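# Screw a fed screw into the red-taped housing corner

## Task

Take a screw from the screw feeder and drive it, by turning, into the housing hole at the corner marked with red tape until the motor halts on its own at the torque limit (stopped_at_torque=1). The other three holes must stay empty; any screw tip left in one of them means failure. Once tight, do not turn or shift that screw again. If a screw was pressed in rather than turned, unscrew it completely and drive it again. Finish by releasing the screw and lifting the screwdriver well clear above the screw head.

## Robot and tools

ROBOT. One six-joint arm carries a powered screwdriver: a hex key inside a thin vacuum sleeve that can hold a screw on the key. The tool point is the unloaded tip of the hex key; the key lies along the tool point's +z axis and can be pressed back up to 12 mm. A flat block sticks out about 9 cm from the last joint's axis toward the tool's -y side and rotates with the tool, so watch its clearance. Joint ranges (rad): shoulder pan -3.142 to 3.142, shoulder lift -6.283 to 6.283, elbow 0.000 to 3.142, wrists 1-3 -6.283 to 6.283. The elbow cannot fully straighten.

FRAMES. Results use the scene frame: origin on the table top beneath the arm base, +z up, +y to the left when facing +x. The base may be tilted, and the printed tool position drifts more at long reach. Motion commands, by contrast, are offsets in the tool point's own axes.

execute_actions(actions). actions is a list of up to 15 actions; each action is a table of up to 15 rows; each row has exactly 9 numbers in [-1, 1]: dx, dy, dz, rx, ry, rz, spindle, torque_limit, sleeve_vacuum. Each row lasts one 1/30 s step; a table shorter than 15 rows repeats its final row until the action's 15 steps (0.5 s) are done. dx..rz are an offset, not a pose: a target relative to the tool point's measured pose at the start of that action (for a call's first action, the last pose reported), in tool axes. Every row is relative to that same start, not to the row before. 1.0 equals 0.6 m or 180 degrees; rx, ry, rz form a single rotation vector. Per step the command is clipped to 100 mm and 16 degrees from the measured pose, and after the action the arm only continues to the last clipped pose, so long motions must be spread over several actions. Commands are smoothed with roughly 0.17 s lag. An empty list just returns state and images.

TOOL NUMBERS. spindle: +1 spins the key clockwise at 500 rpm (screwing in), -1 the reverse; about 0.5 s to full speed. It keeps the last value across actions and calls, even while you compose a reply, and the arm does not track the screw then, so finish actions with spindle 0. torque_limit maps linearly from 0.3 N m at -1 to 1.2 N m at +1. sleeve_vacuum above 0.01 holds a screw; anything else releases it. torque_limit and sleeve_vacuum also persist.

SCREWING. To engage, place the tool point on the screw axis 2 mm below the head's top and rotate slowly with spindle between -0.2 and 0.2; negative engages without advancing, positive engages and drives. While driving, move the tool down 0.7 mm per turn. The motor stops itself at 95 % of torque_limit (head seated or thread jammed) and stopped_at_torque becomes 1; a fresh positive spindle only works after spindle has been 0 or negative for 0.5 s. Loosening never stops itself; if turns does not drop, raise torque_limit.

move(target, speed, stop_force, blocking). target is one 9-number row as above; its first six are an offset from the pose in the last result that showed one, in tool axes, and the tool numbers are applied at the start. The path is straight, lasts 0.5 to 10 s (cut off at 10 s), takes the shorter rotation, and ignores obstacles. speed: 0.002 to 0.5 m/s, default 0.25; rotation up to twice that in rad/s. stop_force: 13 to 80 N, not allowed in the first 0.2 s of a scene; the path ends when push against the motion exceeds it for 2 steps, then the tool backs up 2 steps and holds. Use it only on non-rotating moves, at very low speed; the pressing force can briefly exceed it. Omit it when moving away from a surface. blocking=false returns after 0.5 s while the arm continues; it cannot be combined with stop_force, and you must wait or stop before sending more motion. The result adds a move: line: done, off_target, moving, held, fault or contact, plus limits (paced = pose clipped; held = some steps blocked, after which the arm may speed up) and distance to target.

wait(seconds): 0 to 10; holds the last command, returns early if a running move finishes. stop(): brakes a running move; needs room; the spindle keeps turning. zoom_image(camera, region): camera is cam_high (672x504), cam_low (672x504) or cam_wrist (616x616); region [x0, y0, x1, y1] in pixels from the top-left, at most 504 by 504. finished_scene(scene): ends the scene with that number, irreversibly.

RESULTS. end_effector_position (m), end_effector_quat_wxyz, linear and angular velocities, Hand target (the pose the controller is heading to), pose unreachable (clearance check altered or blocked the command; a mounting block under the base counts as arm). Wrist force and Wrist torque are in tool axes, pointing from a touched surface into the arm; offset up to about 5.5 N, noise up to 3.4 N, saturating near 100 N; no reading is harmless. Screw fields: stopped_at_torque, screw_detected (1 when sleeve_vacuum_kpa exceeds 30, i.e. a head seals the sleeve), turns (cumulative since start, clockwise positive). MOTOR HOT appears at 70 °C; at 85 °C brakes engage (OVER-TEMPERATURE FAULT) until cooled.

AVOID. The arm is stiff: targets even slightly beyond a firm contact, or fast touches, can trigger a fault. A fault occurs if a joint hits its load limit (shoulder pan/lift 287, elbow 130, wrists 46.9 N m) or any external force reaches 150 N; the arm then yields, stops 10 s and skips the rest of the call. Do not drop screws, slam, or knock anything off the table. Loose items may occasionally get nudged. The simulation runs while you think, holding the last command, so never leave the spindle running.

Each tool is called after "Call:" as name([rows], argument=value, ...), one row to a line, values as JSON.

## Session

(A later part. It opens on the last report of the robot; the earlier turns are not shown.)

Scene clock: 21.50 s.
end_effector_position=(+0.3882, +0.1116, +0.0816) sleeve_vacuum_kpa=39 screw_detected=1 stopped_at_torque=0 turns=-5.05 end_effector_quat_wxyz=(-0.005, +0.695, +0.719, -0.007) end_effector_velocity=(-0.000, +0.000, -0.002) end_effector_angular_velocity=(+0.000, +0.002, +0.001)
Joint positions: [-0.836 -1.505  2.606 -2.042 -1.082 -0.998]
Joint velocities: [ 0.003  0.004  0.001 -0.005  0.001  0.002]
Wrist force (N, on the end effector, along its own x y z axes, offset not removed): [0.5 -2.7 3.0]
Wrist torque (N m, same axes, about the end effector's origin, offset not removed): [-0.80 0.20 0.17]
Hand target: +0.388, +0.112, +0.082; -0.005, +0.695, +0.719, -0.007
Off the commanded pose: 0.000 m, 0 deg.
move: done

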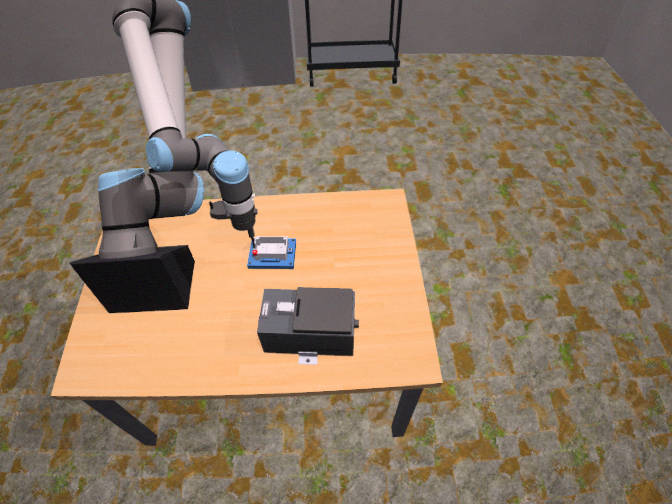

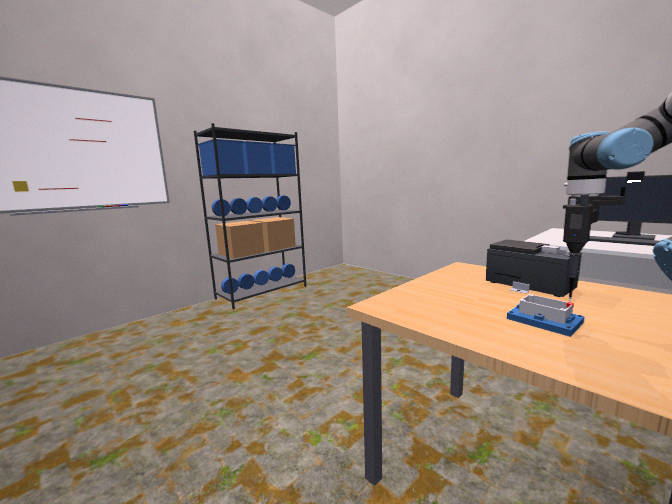

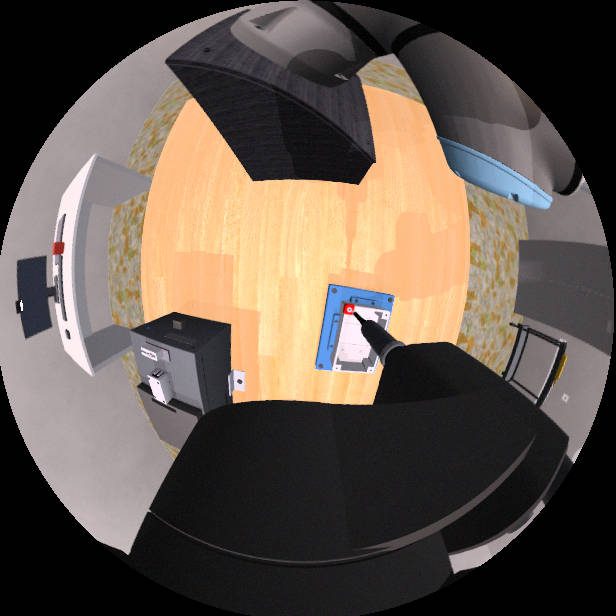

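Call:
move(target=[-0.002,-0.001,0.015,0,0,0,0,1,1], speed=0.01)

Call:
zoom_image(camera="cam_wrist", region=[335, 295, 370, 330])

Call:
zoom_image(camera="cam_high", region=[245, 235, 270, 260])

Call:
zoom_image(camera="cam_low", region=[555, 285, 585, 315])

Scene clock: 24.20 s.
end_effector_position=(+0.3875, +0.1104, +0.0727) sleeve_vacuum_kpa=39 screw_detected=1 stopped_at_torque=0 turns=-5.05 end_effector_quat_wxyz=(-0.005, +0.695, +0.719, -0.007) end_effector_velocity=(+0.001, -0.001, -0.001) end_effector_angular_velocity=(-0.002, -0.000, +0.001)
Joint positions: [-0.828 -1.487  2.616 -2.072 -1.078 -0.991]
Joint velocities: [ 0.002  0.004 -0.001 -0.005  0.     0.001]
Wrist force (N, on the end effector, along its own x y z axes, offset not removed): [2.9 -1.0 -2.2]
Wrist torque (N m, same axes, about the end effector's origin, offset not removed): [-0.40 -0.36 0.05]
Hand target: +0.388, +0.110, +0.073; -0.005, +0.695, +0.719, -0.007
Off the commanded pose: 0.000 m, 0 deg.
move: done

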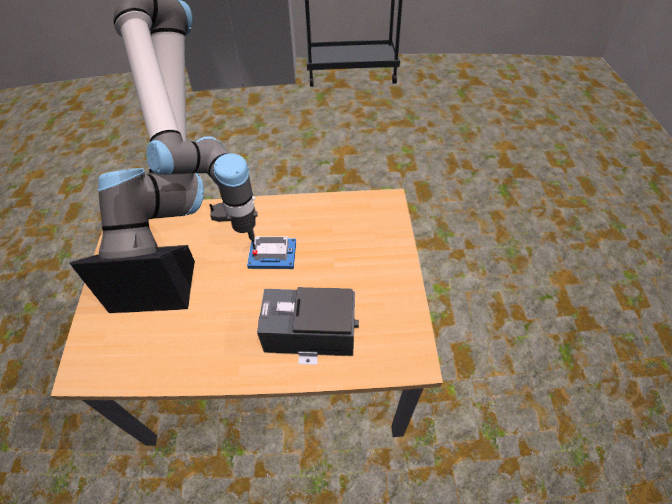

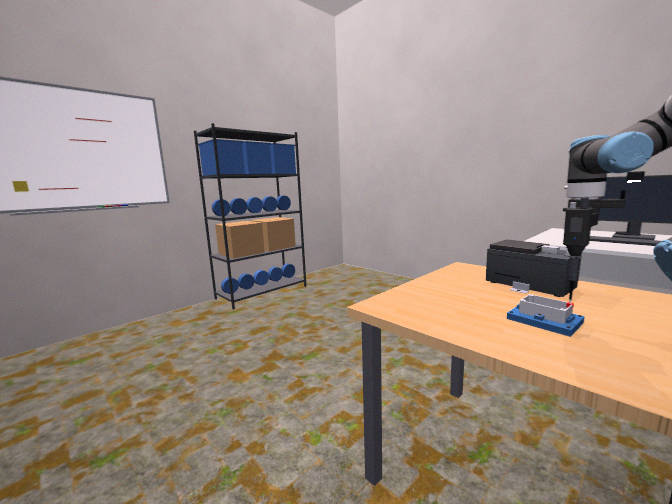

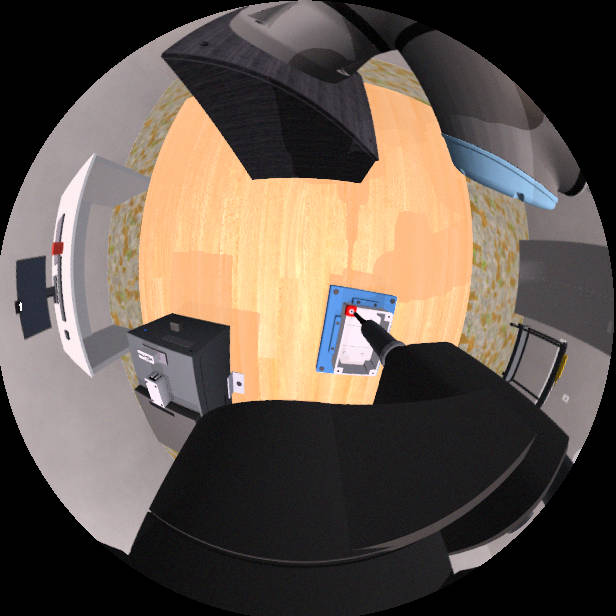

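Region (335, 295, 370, 330) of cam_wrist's 616x616 image, scaled by 14.400, with more detail than that image has.

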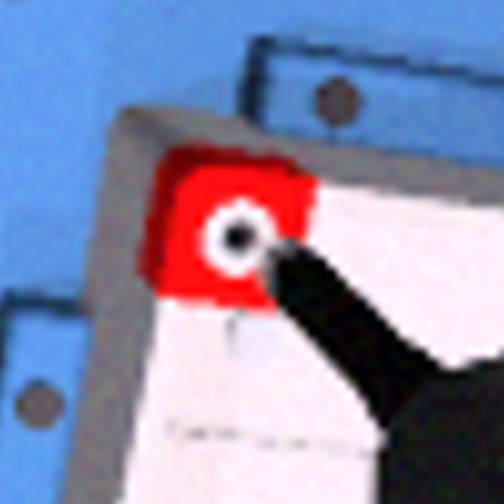

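Region (245, 235, 270, 260) of cam_high's 672x504 image, scaled by 20.160, with more detail than that image has.

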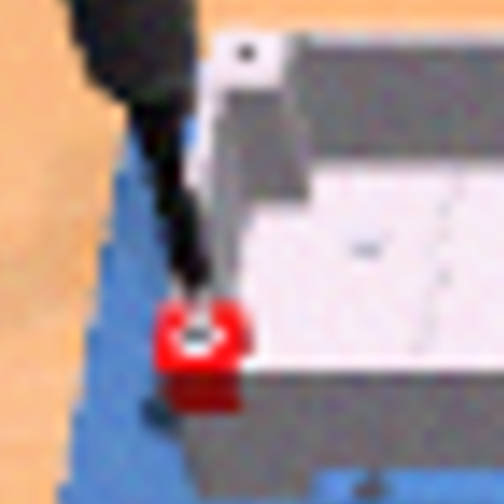

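Region (555, 285, 585, 315) of cam_low's 672x504 image, scaled by 16.800, with more detail than that image has.

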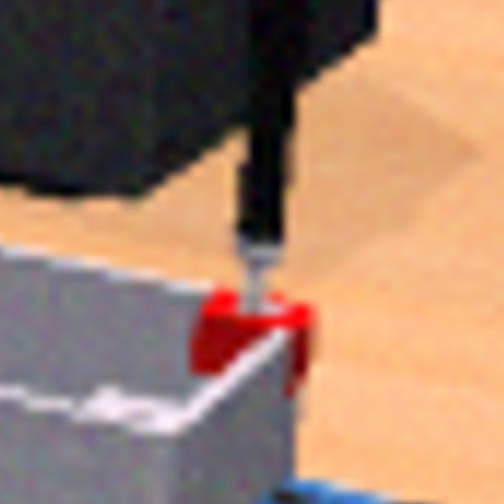

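Call:
move(target=[0,0,-0.007,0,0,0,0,1,1], speed=0.01)

Call:
move(target=[-0.004,0,0,0,0,0,0,1,1], speed=0.01)

Call:
zoom_image(camera="cam_wrist", region=[335, 295, 370, 330])

Call:
zoom_image(camera="cam_high", region=[245, 235, 270, 260])

Call:
zoom_image(camera="cam_low", region=[555, 285, 585, 315])

Scene clock: 26.43 s.
end_effector_position=(+0.3876, +0.1104, +0.0768) sleeve_vacuum_kpa=39 screw_detected=1 stopped_at_torque=0 turns=-5.05 end_effector_quat_wxyz=(-0.005, +0.695, +0.719, -0.007) end_effector_velocity=(-0.000, +0.000, +0.000) end_effector_angular_velocity=(-0.001, +0.000, +0.002)
Joint positions: [-0.833 -1.495  2.612 -2.059 -1.08  -0.995]
Joint velocities: [ 0.    -0.002 -0.     0.002 -0.    -0.001]
Wrist force (N, on the end effector, along its own x y z axes, offset not removed): [1.6 -1.1 1.0]
Wrist torque (N m, same axes, about the end effector's origin, offset not removed): [-0.32 -0.29 -0.01]
Hand target: +0.388, +0.110, +0.077; -0.005, +0.695, +0.719, -0.007
Off the commanded pose: 0.000 m, 0 deg.
move: done

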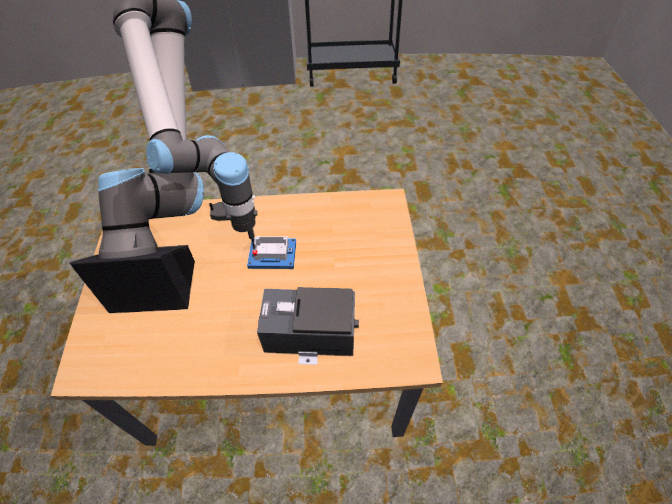

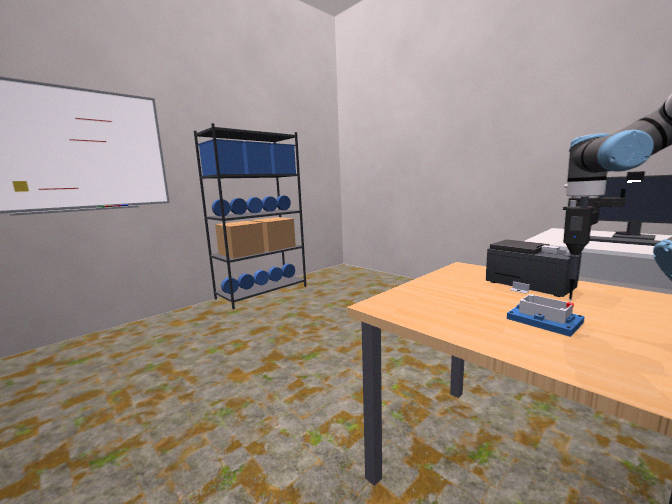

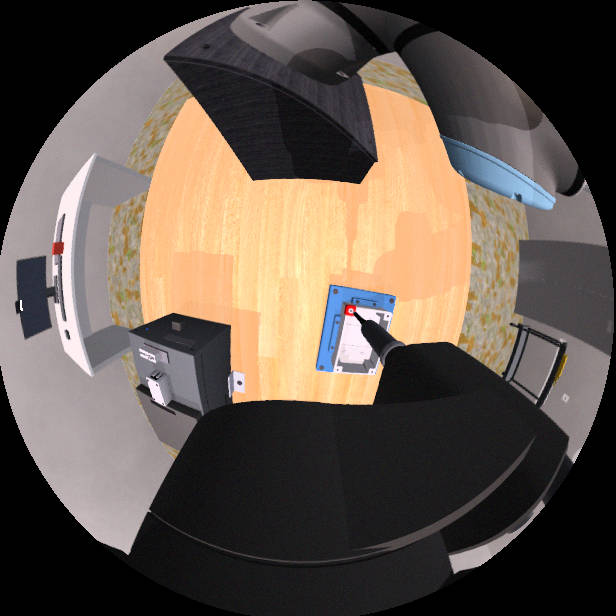

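Scene clock: 27.13 s.
end_effector_position=(+0.3877, +0.1080, +0.0768) sleeve_vacuum_kpa=39 screw_detected=1 stopped_at_torque=0 turns=-5.05 end_effector_quat_wxyz=(-0.005, +0.695, +0.719, -0.007) end_effector_velocity=(-0.000, -0.000, -0.001) end_effector_angular_velocity=(+0.001, +0.001, +0.000)
Joint positions: [-0.836 -1.489  2.611 -2.062 -1.082 -0.998]
Joint velocities: [ 0.001  0.003  0.    -0.002 -0.    -0.   ]
Wrist force (N, on the end effector, along its own x y z axes, offset not removed): [3.3 0.8 1.4]
Wrist torque (N m, same axes, about the end effector's origin, offset not removed): [0.26 -0.69 -0.15]
Hand target: +0.388, +0.108, +0.077; -0.005, +0.695, +0.719, -0.007
Off the commanded pose: 0.000 m, 0 deg.
move: done

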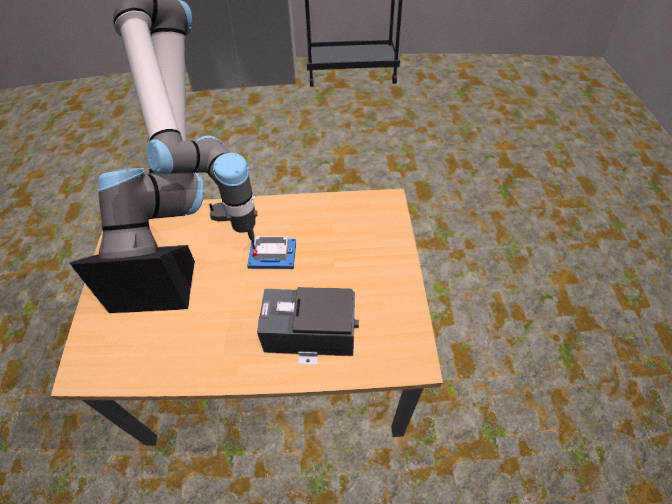

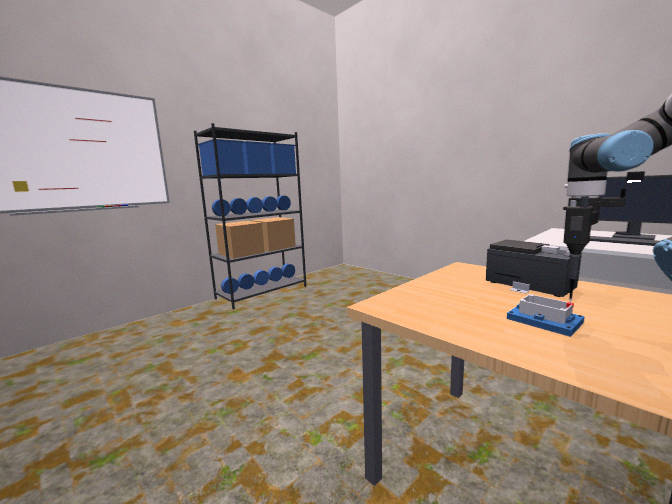

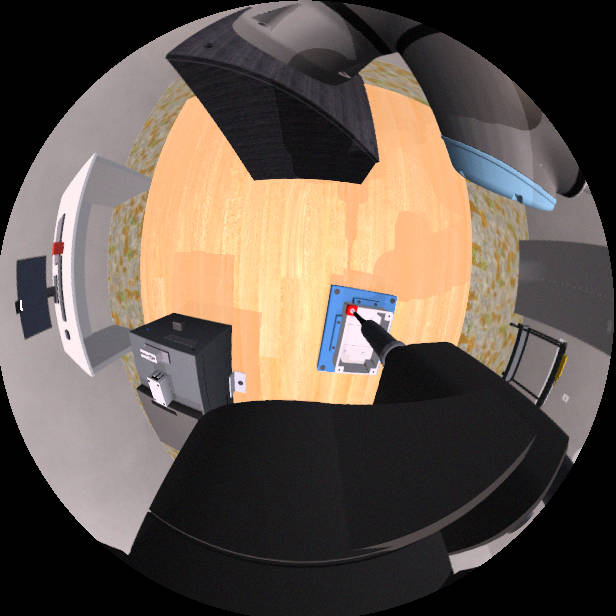

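Region (335, 295, 370, 330) of cam_wrist's 616x616 image, scaled by 14.400, with more detail than that image has.

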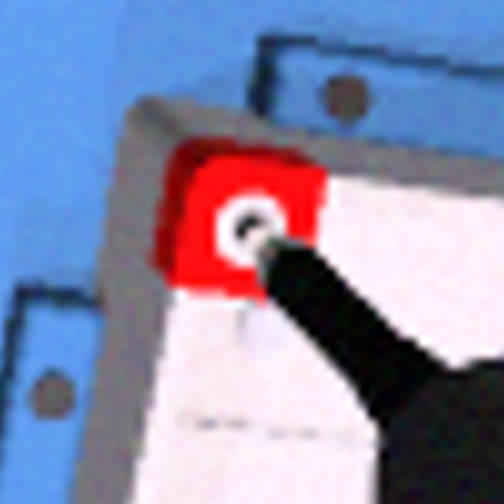

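Region (245, 235, 270, 260) of cam_high's 672x504 image, scaled by 20.160, with more detail than that image has.

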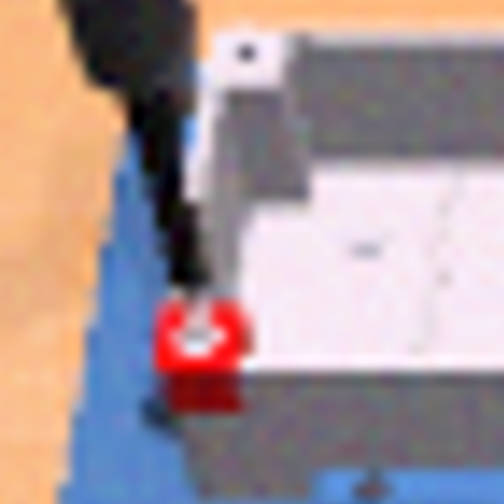

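Region (555, 285, 585, 315) of cam_low's 672x504 image, scaled by 16.800, with more detail than that image has.

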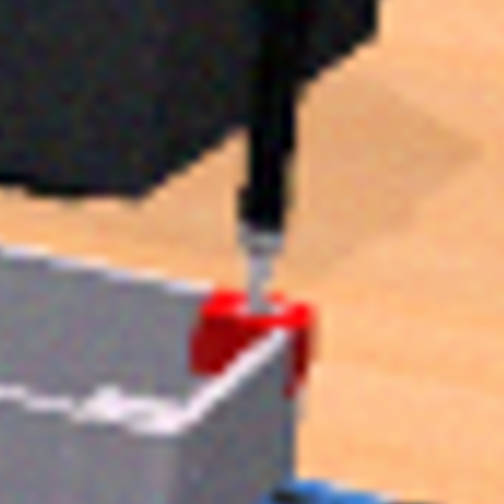

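Call:
move(target=[-0.0005,0.0005,0.008,0,0,0,0.25,1,1], speed=0.002)

Call:
execute_actions([
  [[0,0,0,0,0,0,0,1,1]],
])

Call:
zoom_image(camera="cam_wrist", region=[335, 295, 370, 330])

Call:
zoom_image(camera="cam_low", region=[555, 285, 585, 315])

Scene clock: 31.50 s.
end_effector_position=(+0.3879, +0.1077, +0.0720) sleeve_vacuum_kpa=39 screw_detected=1 stopped_at_torque=0 turns=0.33 end_effector_quat_wxyz=(-0.005, +0.695, +0.719, -0.007) end_effector_velocity=(+0.001, -0.000, +0.000) end_effector_angular_velocity=(-0.001, -0.001, +0.001)
Joint positions: [-0.83  -1.479  2.615 -2.079 -1.079 -0.992]
Joint velocities: [ 0.001  0.    -0.001 -0.001  0.001  0.   ]
Wrist force (N, on the end effector, along its own x y z axes, offset not removed): [2.4 -2.0 -3.9]
Wrist torque (N m, same axes, about the end effector's origin, offset not removed): [-0.59 -0.35 0.08]
Hand target: +0.388, +0.108, +0.072; -0.005, +0.695, +0.719, -0.007
Off the commanded pose: 0.000 m, 0 deg.
move: done

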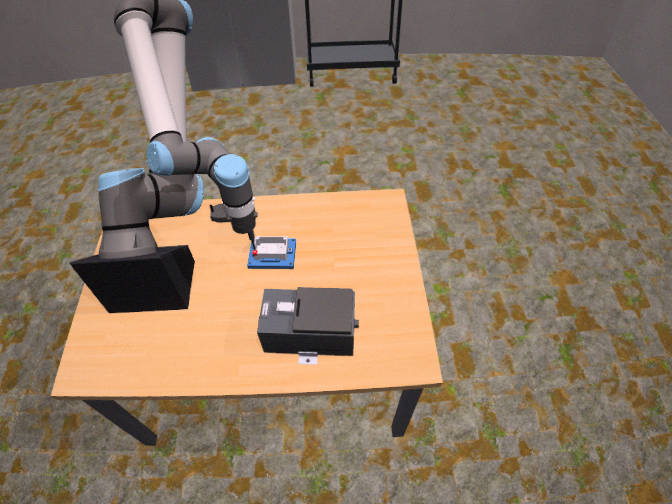

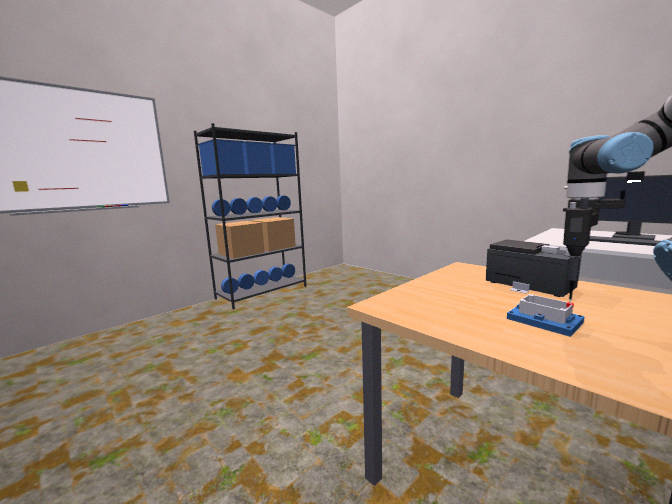

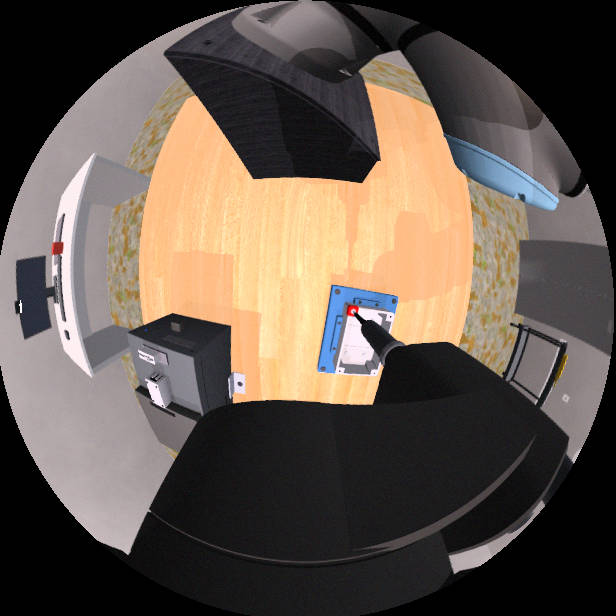

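Scene clock: 32.00 s.
end_effector_position=(+0.3879, +0.1077, +0.0720) sleeve_vacuum_kpa=39 screw_detected=1 stopped_at_torque=0 turns=0.33 end_effector_quat_wxyz=(-0.005, +0.695, +0.719, -0.007) end_effector_velocity=(+0.000, +0.000, -0.000) end_effector_angular_velocity=(-0.000, +0.000, +0.001)
Joint positions: [-0.83  -1.479  2.615 -2.079 -1.079 -0.992]
Joint velocities: [ 0.001 -0.001 -0.     0.     0.    -0.   ]
Wrist force (N, on the end effector, along its own x y z axes, offset not removed): [3.4 -1.0 -3.1]
Wrist torque (N m, same axes, about the end effector's origin, offset not removed): [-0.31 -0.60 0.04]
Hand target: +0.388, +0.108, +0.072; -0.005, +0.695, +0.719, -0.007
Off the commanded pose: 0.000 m, 0 deg.

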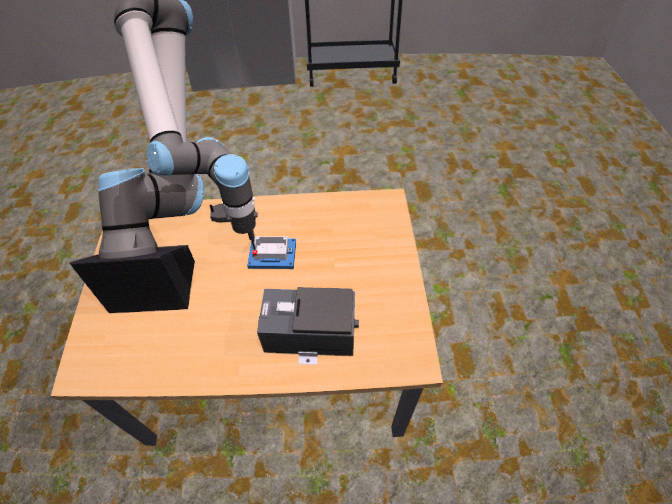

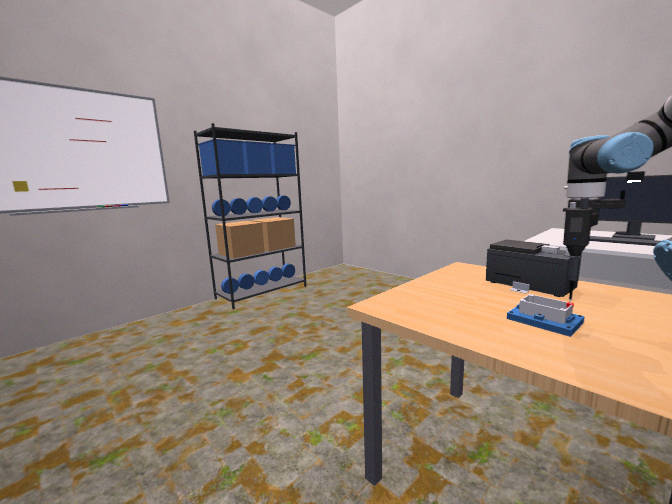

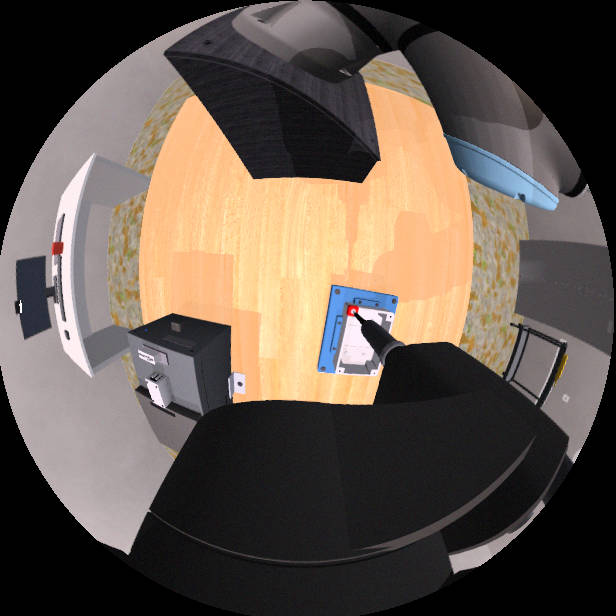

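Region (335, 295, 370, 330) of cam_wrist's 616x616 image, scaled by 14.400, with more detail than that image has.

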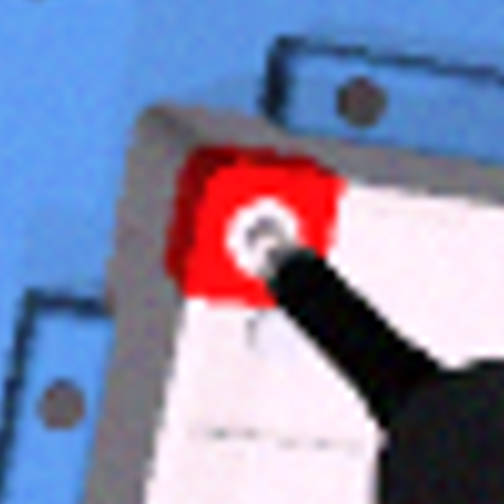

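Region (555, 285, 585, 315) of cam_low's 672x504 image, scaled by 16.800, with more detail than that image has.

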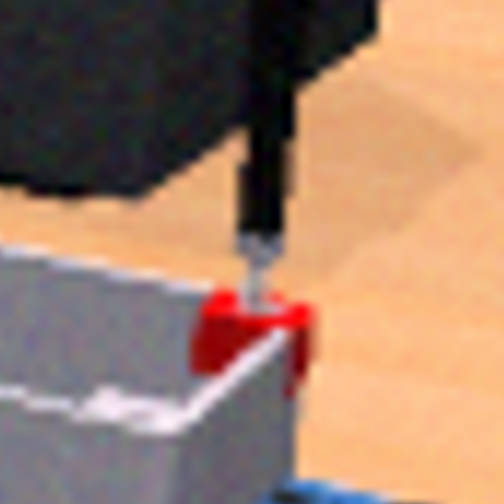

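Call:
move(target=[-0.0012,-0.001,0.002,0,0,0,0.2,1,1], speed=0.002)

Call:
execute_actions([
  [[0,0,0,0,0,0,0.2,1,1]],
  [[0,0,0,0,0,0,0.2,1,1]],
  [[0,0,0,0,0,0,0,1,1]],
])

Call:
zoom_image(camera="cam_wrist", region=[335, 295, 370, 330])

Call:
zoom_image(camera="cam_low", region=[555, 285, 585, 315])

Scene clock: 33.93 s.
end_effector_position=(+0.3873, +0.1070, +0.0708) sleeve_vacuum_kpa=35 screw_detected=1 stopped_at_torque=0 turns=1.89 end_effector_quat_wxyz=(-0.005, +0.695, +0.719, -0.007) end_effector_velocity=(-0.001, +0.001, -0.001) end_effector_angular_velocity=(+0.002, +0.000, -0.001)
Joint positions: [-0.83  -1.477  2.617 -2.083 -1.079 -0.993]
Joint velocities: [ 0.    -0.001  0.002  0.001  0.001 -0.   ]
Wrist force (N, on the end effector, along its own x y z axes, offset not removed): [1.5 -4.0 -3.4]
Wrist torque (N m, same axes, about the end effector's origin, offset not removed): [-0.57 -0.10 0.10]
Hand target: +0.387, +0.107, +0.071; -0.005, +0.695, +0.719, -0.007
Off the commanded pose: 0.000 m, 0 deg.
move: done

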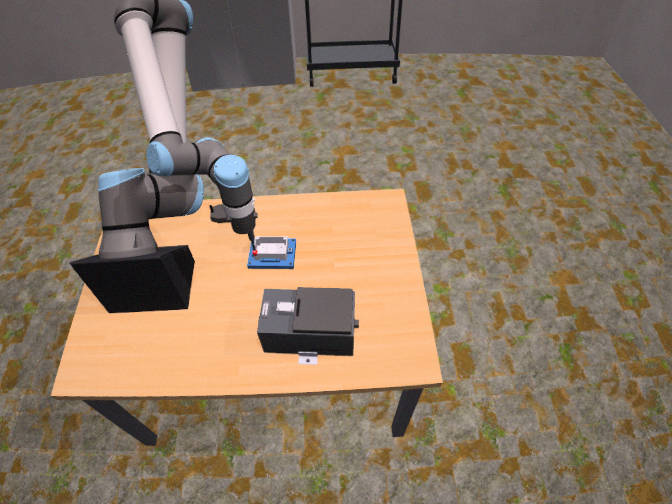

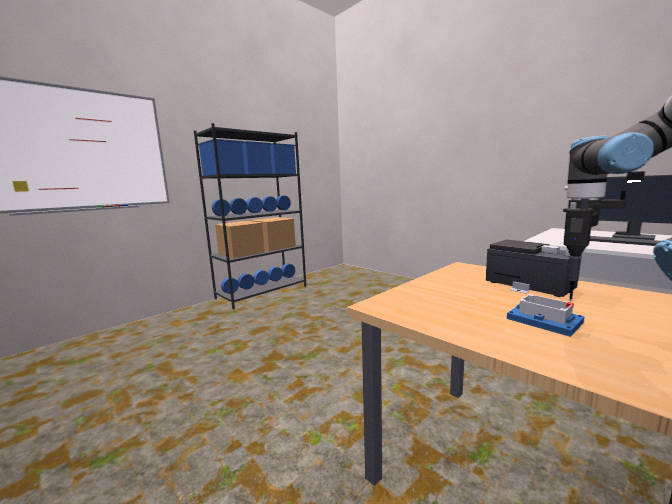

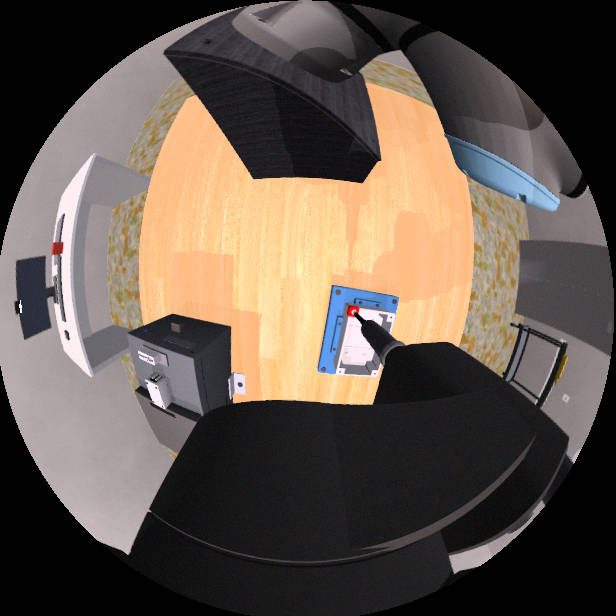

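Scene clock: 35.43 s.
end_effector_position=(+0.3873, +0.1070, +0.0708) sleeve_vacuum_kpa=40 screw_detected=1 stopped_at_torque=0 turns=3.55 end_effector_quat_wxyz=(-0.005, +0.695, +0.719, -0.007) end_effector_velocity=(+0.001, -0.000, -0.000) end_effector_angular_velocity=(+0.001, -0.001, +0.000)
Joint positions: [-0.83  -1.477  2.617 -2.083 -1.079 -0.993]
Joint velocities: [ 0.     0.002 -0.    -0.001  0.001  0.   ]
Wrist force (N, on the end effector, along its own x y z axes, offset not removed): [3.1 -7.3 -2.4]
Wrist torque (N m, same axes, about the end effector's origin, offset not removed): [-0.92 -0.10 0.21]
Hand target: +0.387, +0.107, +0.071; -0.005, +0.695, +0.719, -0.007
Off the commanded pose: 0.000 m, 0 deg.

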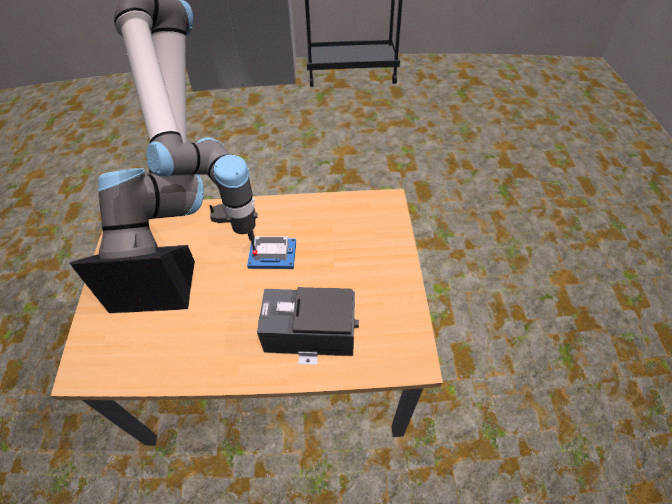

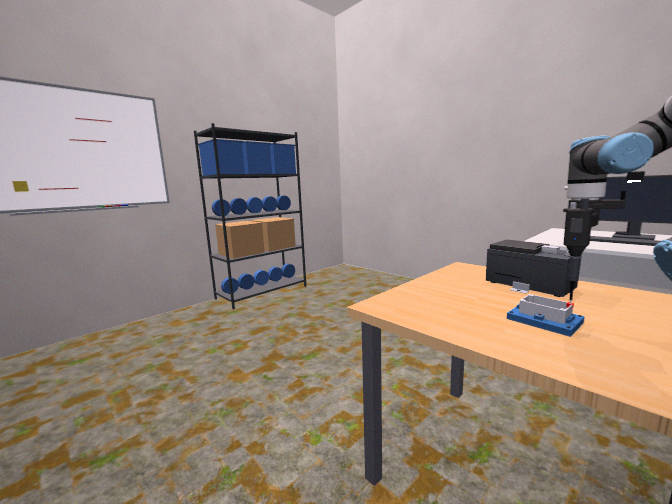

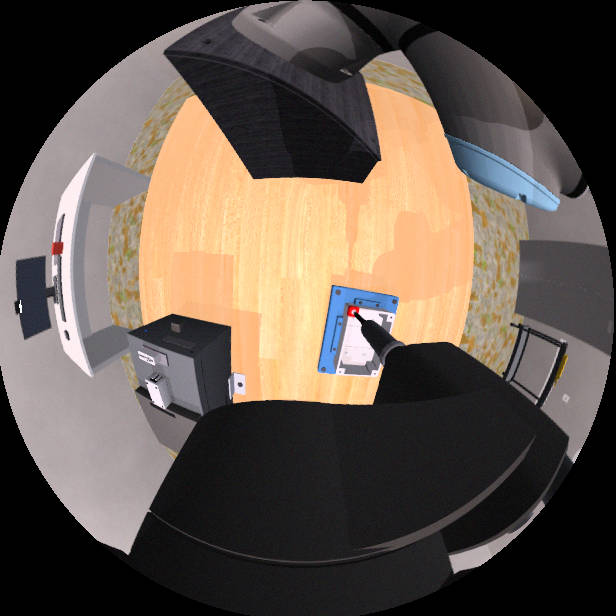

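Region (335, 295, 370, 330) of cam_wrist's 616x616 image, scaled by 14.400, with more detail than that image has.

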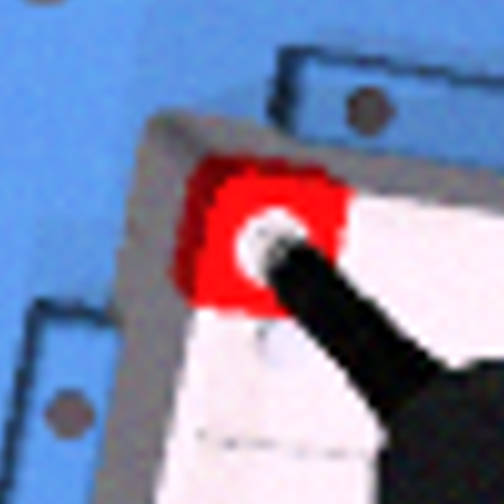

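Region (555, 285, 585, 315) of cam_low's 672x504 image, scaled by 16.800, with more detail than that image has.

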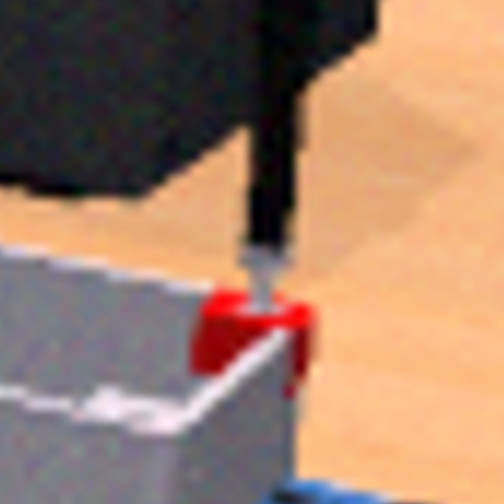

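Call:
execute_actions(actions=[])

Call:
move(target=[0,0.0007,0.006,0,0,0,0.25,1,1], speed=0.002)

Call:
execute_actions([
  [[0,0,0,0,0,0,0,1,1]],
])

Scene clock: 38.87 s.
end_effector_position=(+0.3873, +0.1070, +0.0708) sleeve_vacuum_kpa=40 screw_detected=1 stopped_at_torque=0 turns=3.55 end_effector_quat_wxyz=(-0.005, +0.695, +0.719, -0.007) end_effector_velocity=(-0.001, +0.001, -0.000) end_effector_angular_velocity=(-0.000, +0.002, +0.001)
Joint positions: [-0.83  -1.477  2.617 -2.083 -1.079 -0.993]
Joint velocities: [ 0.002 -0.001  0.     0.001 -0.001  0.   ]
Wrist force (N, on the end effector, along its own x y z axes, offset not removed): [1.9 -6.5 -2.4]
Wrist torque (N m, same axes, about the end effector's origin, offset not removed): [-0.77 0.23 0.14]
Hand target: +0.387, +0.107, +0.071; -0.005, +0.695, +0.719, -0.007
Off the commanded pose: 0.000 m, 0 deg.

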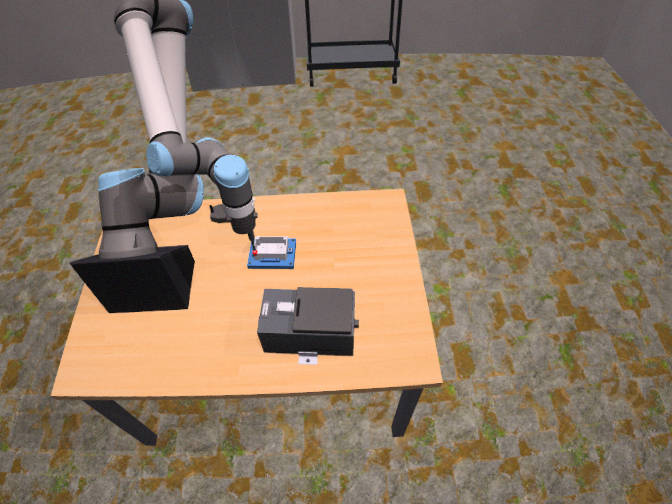

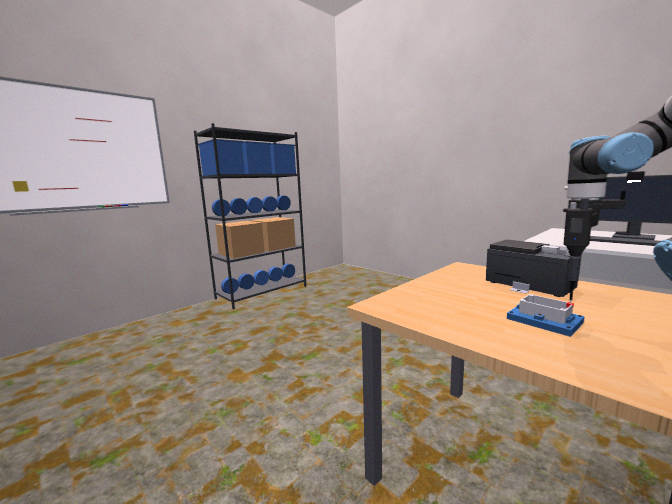

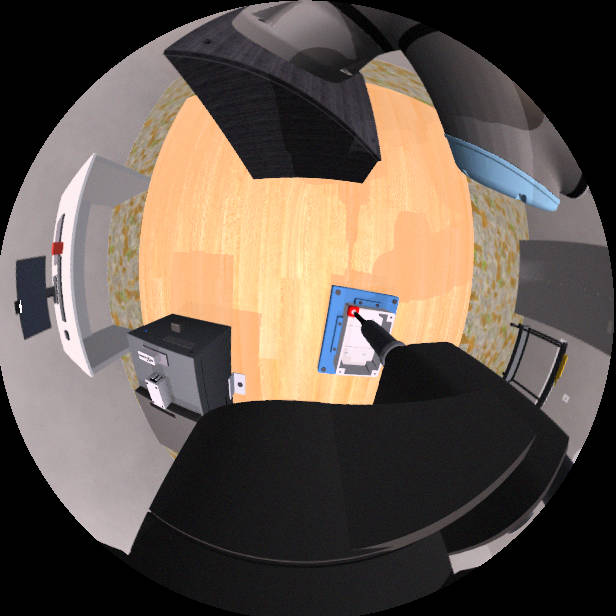

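Scene clock: 40.90 s.
end_effector_position=(+0.3876, +0.1070, +0.0672) sleeve_vacuum_kpa=38 screw_detected=1 stopped_at_torque=0 turns=7.69 end_effector_quat_wxyz=(-0.005, +0.695, +0.719, -0.007) end_effector_velocity=(+0.000, -0.000, -0.001) end_effector_angular_velocity=(-0.001, -0.001, +0.000)
Joint positions: [-0.825 -1.469  2.62  -2.096 -1.076 -0.988]
Joint velocities: [ 0.    -0.     0.001 -0.003  0.001  0.001]
Wrist force (N, on the end effector, along its own x y z axes, offset not removed): [3.8 -10.7 -3.8]
Wrist torque (N m, same axes, about the end effector's origin, offset not removed): [-0.85 -0.32 0.10]
Hand target: +0.388, +0.107, +0.067; -0.005, +0.695, +0.719, -0.007
Off the commanded pose: 0.000 m, 0 deg.
move: done

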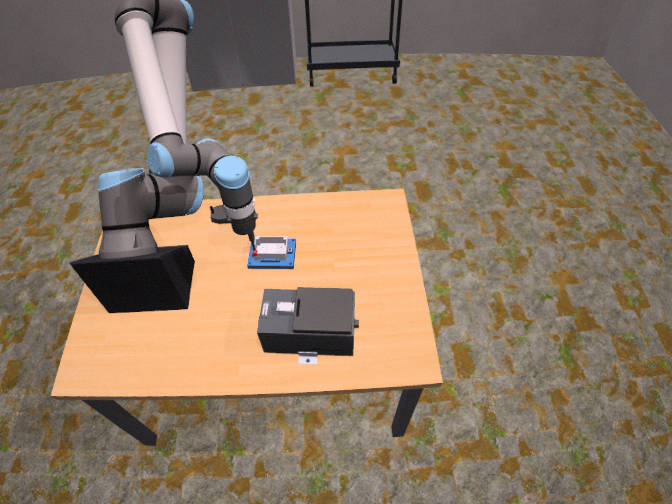

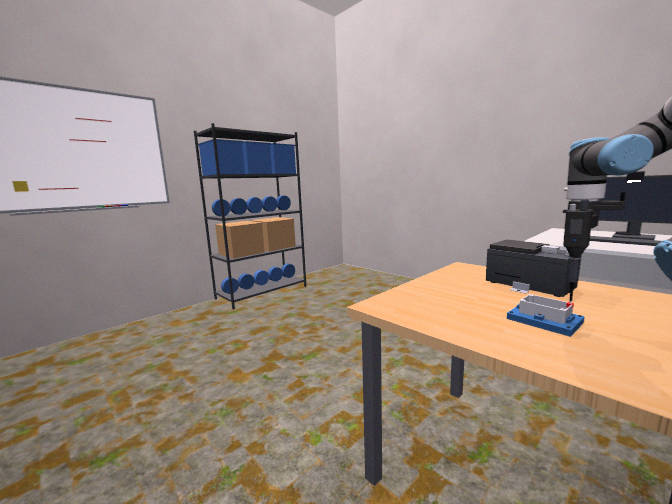

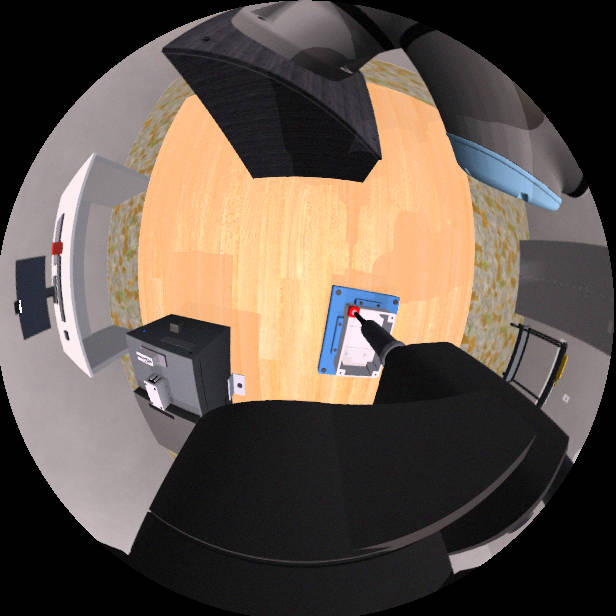

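Scene clock: 41.40 s.
end_effector_position=(+0.3876, +0.1070, +0.0672) sleeve_vacuum_kpa=38 screw_detected=1 stopped_at_torque=0 turns=7.69 end_effector_quat_wxyz=(-0.005, +0.695, +0.719, -0.007) end_effector_velocity=(+0.001, -0.001, +0.001) end_effector_angular_velocity=(-0.001, -0.003, +0.000)
Joint positions: [-0.825 -1.469  2.62  -2.096 -1.076 -0.988]
Joint velocities: [-0.001 -0.     0.    -0.002  0.001  0.   ]
Wrist force (N, on the end effector, along its own x y z axes, offset not removed): [4.8 -11.4 -2.2]
Wrist torque (N m, same axes, about the end effector's origin, offset not removed): [-1.08 -0.49 0.16]
Hand target: +0.388, +0.107, +0.067; -0.005, +0.695, +0.719, -0.007
Off the commanded pose: 0.000 m, 0 deg.

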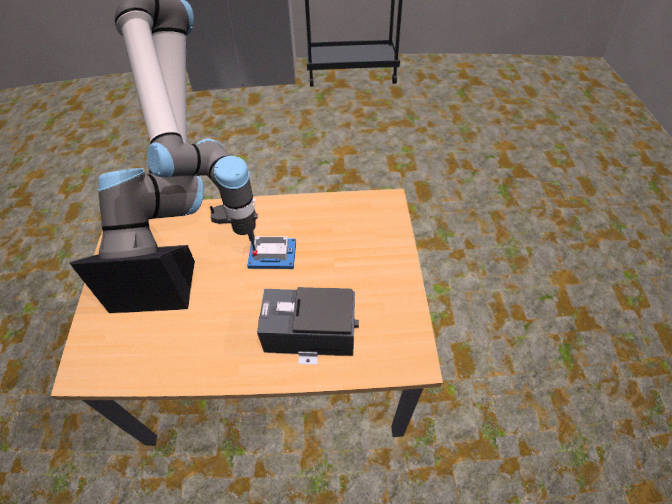

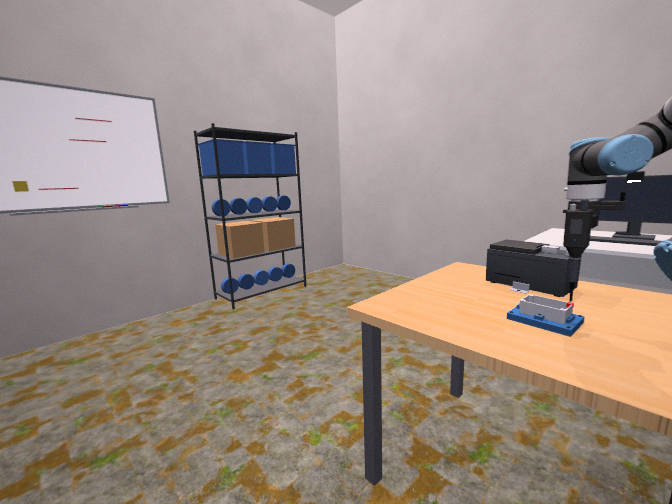

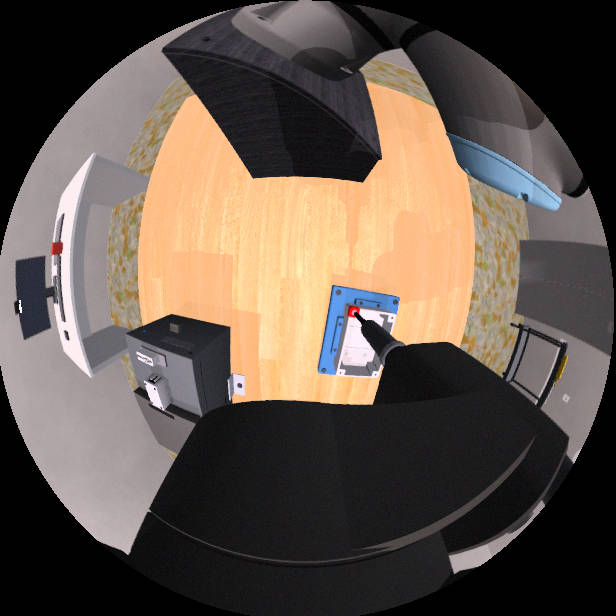

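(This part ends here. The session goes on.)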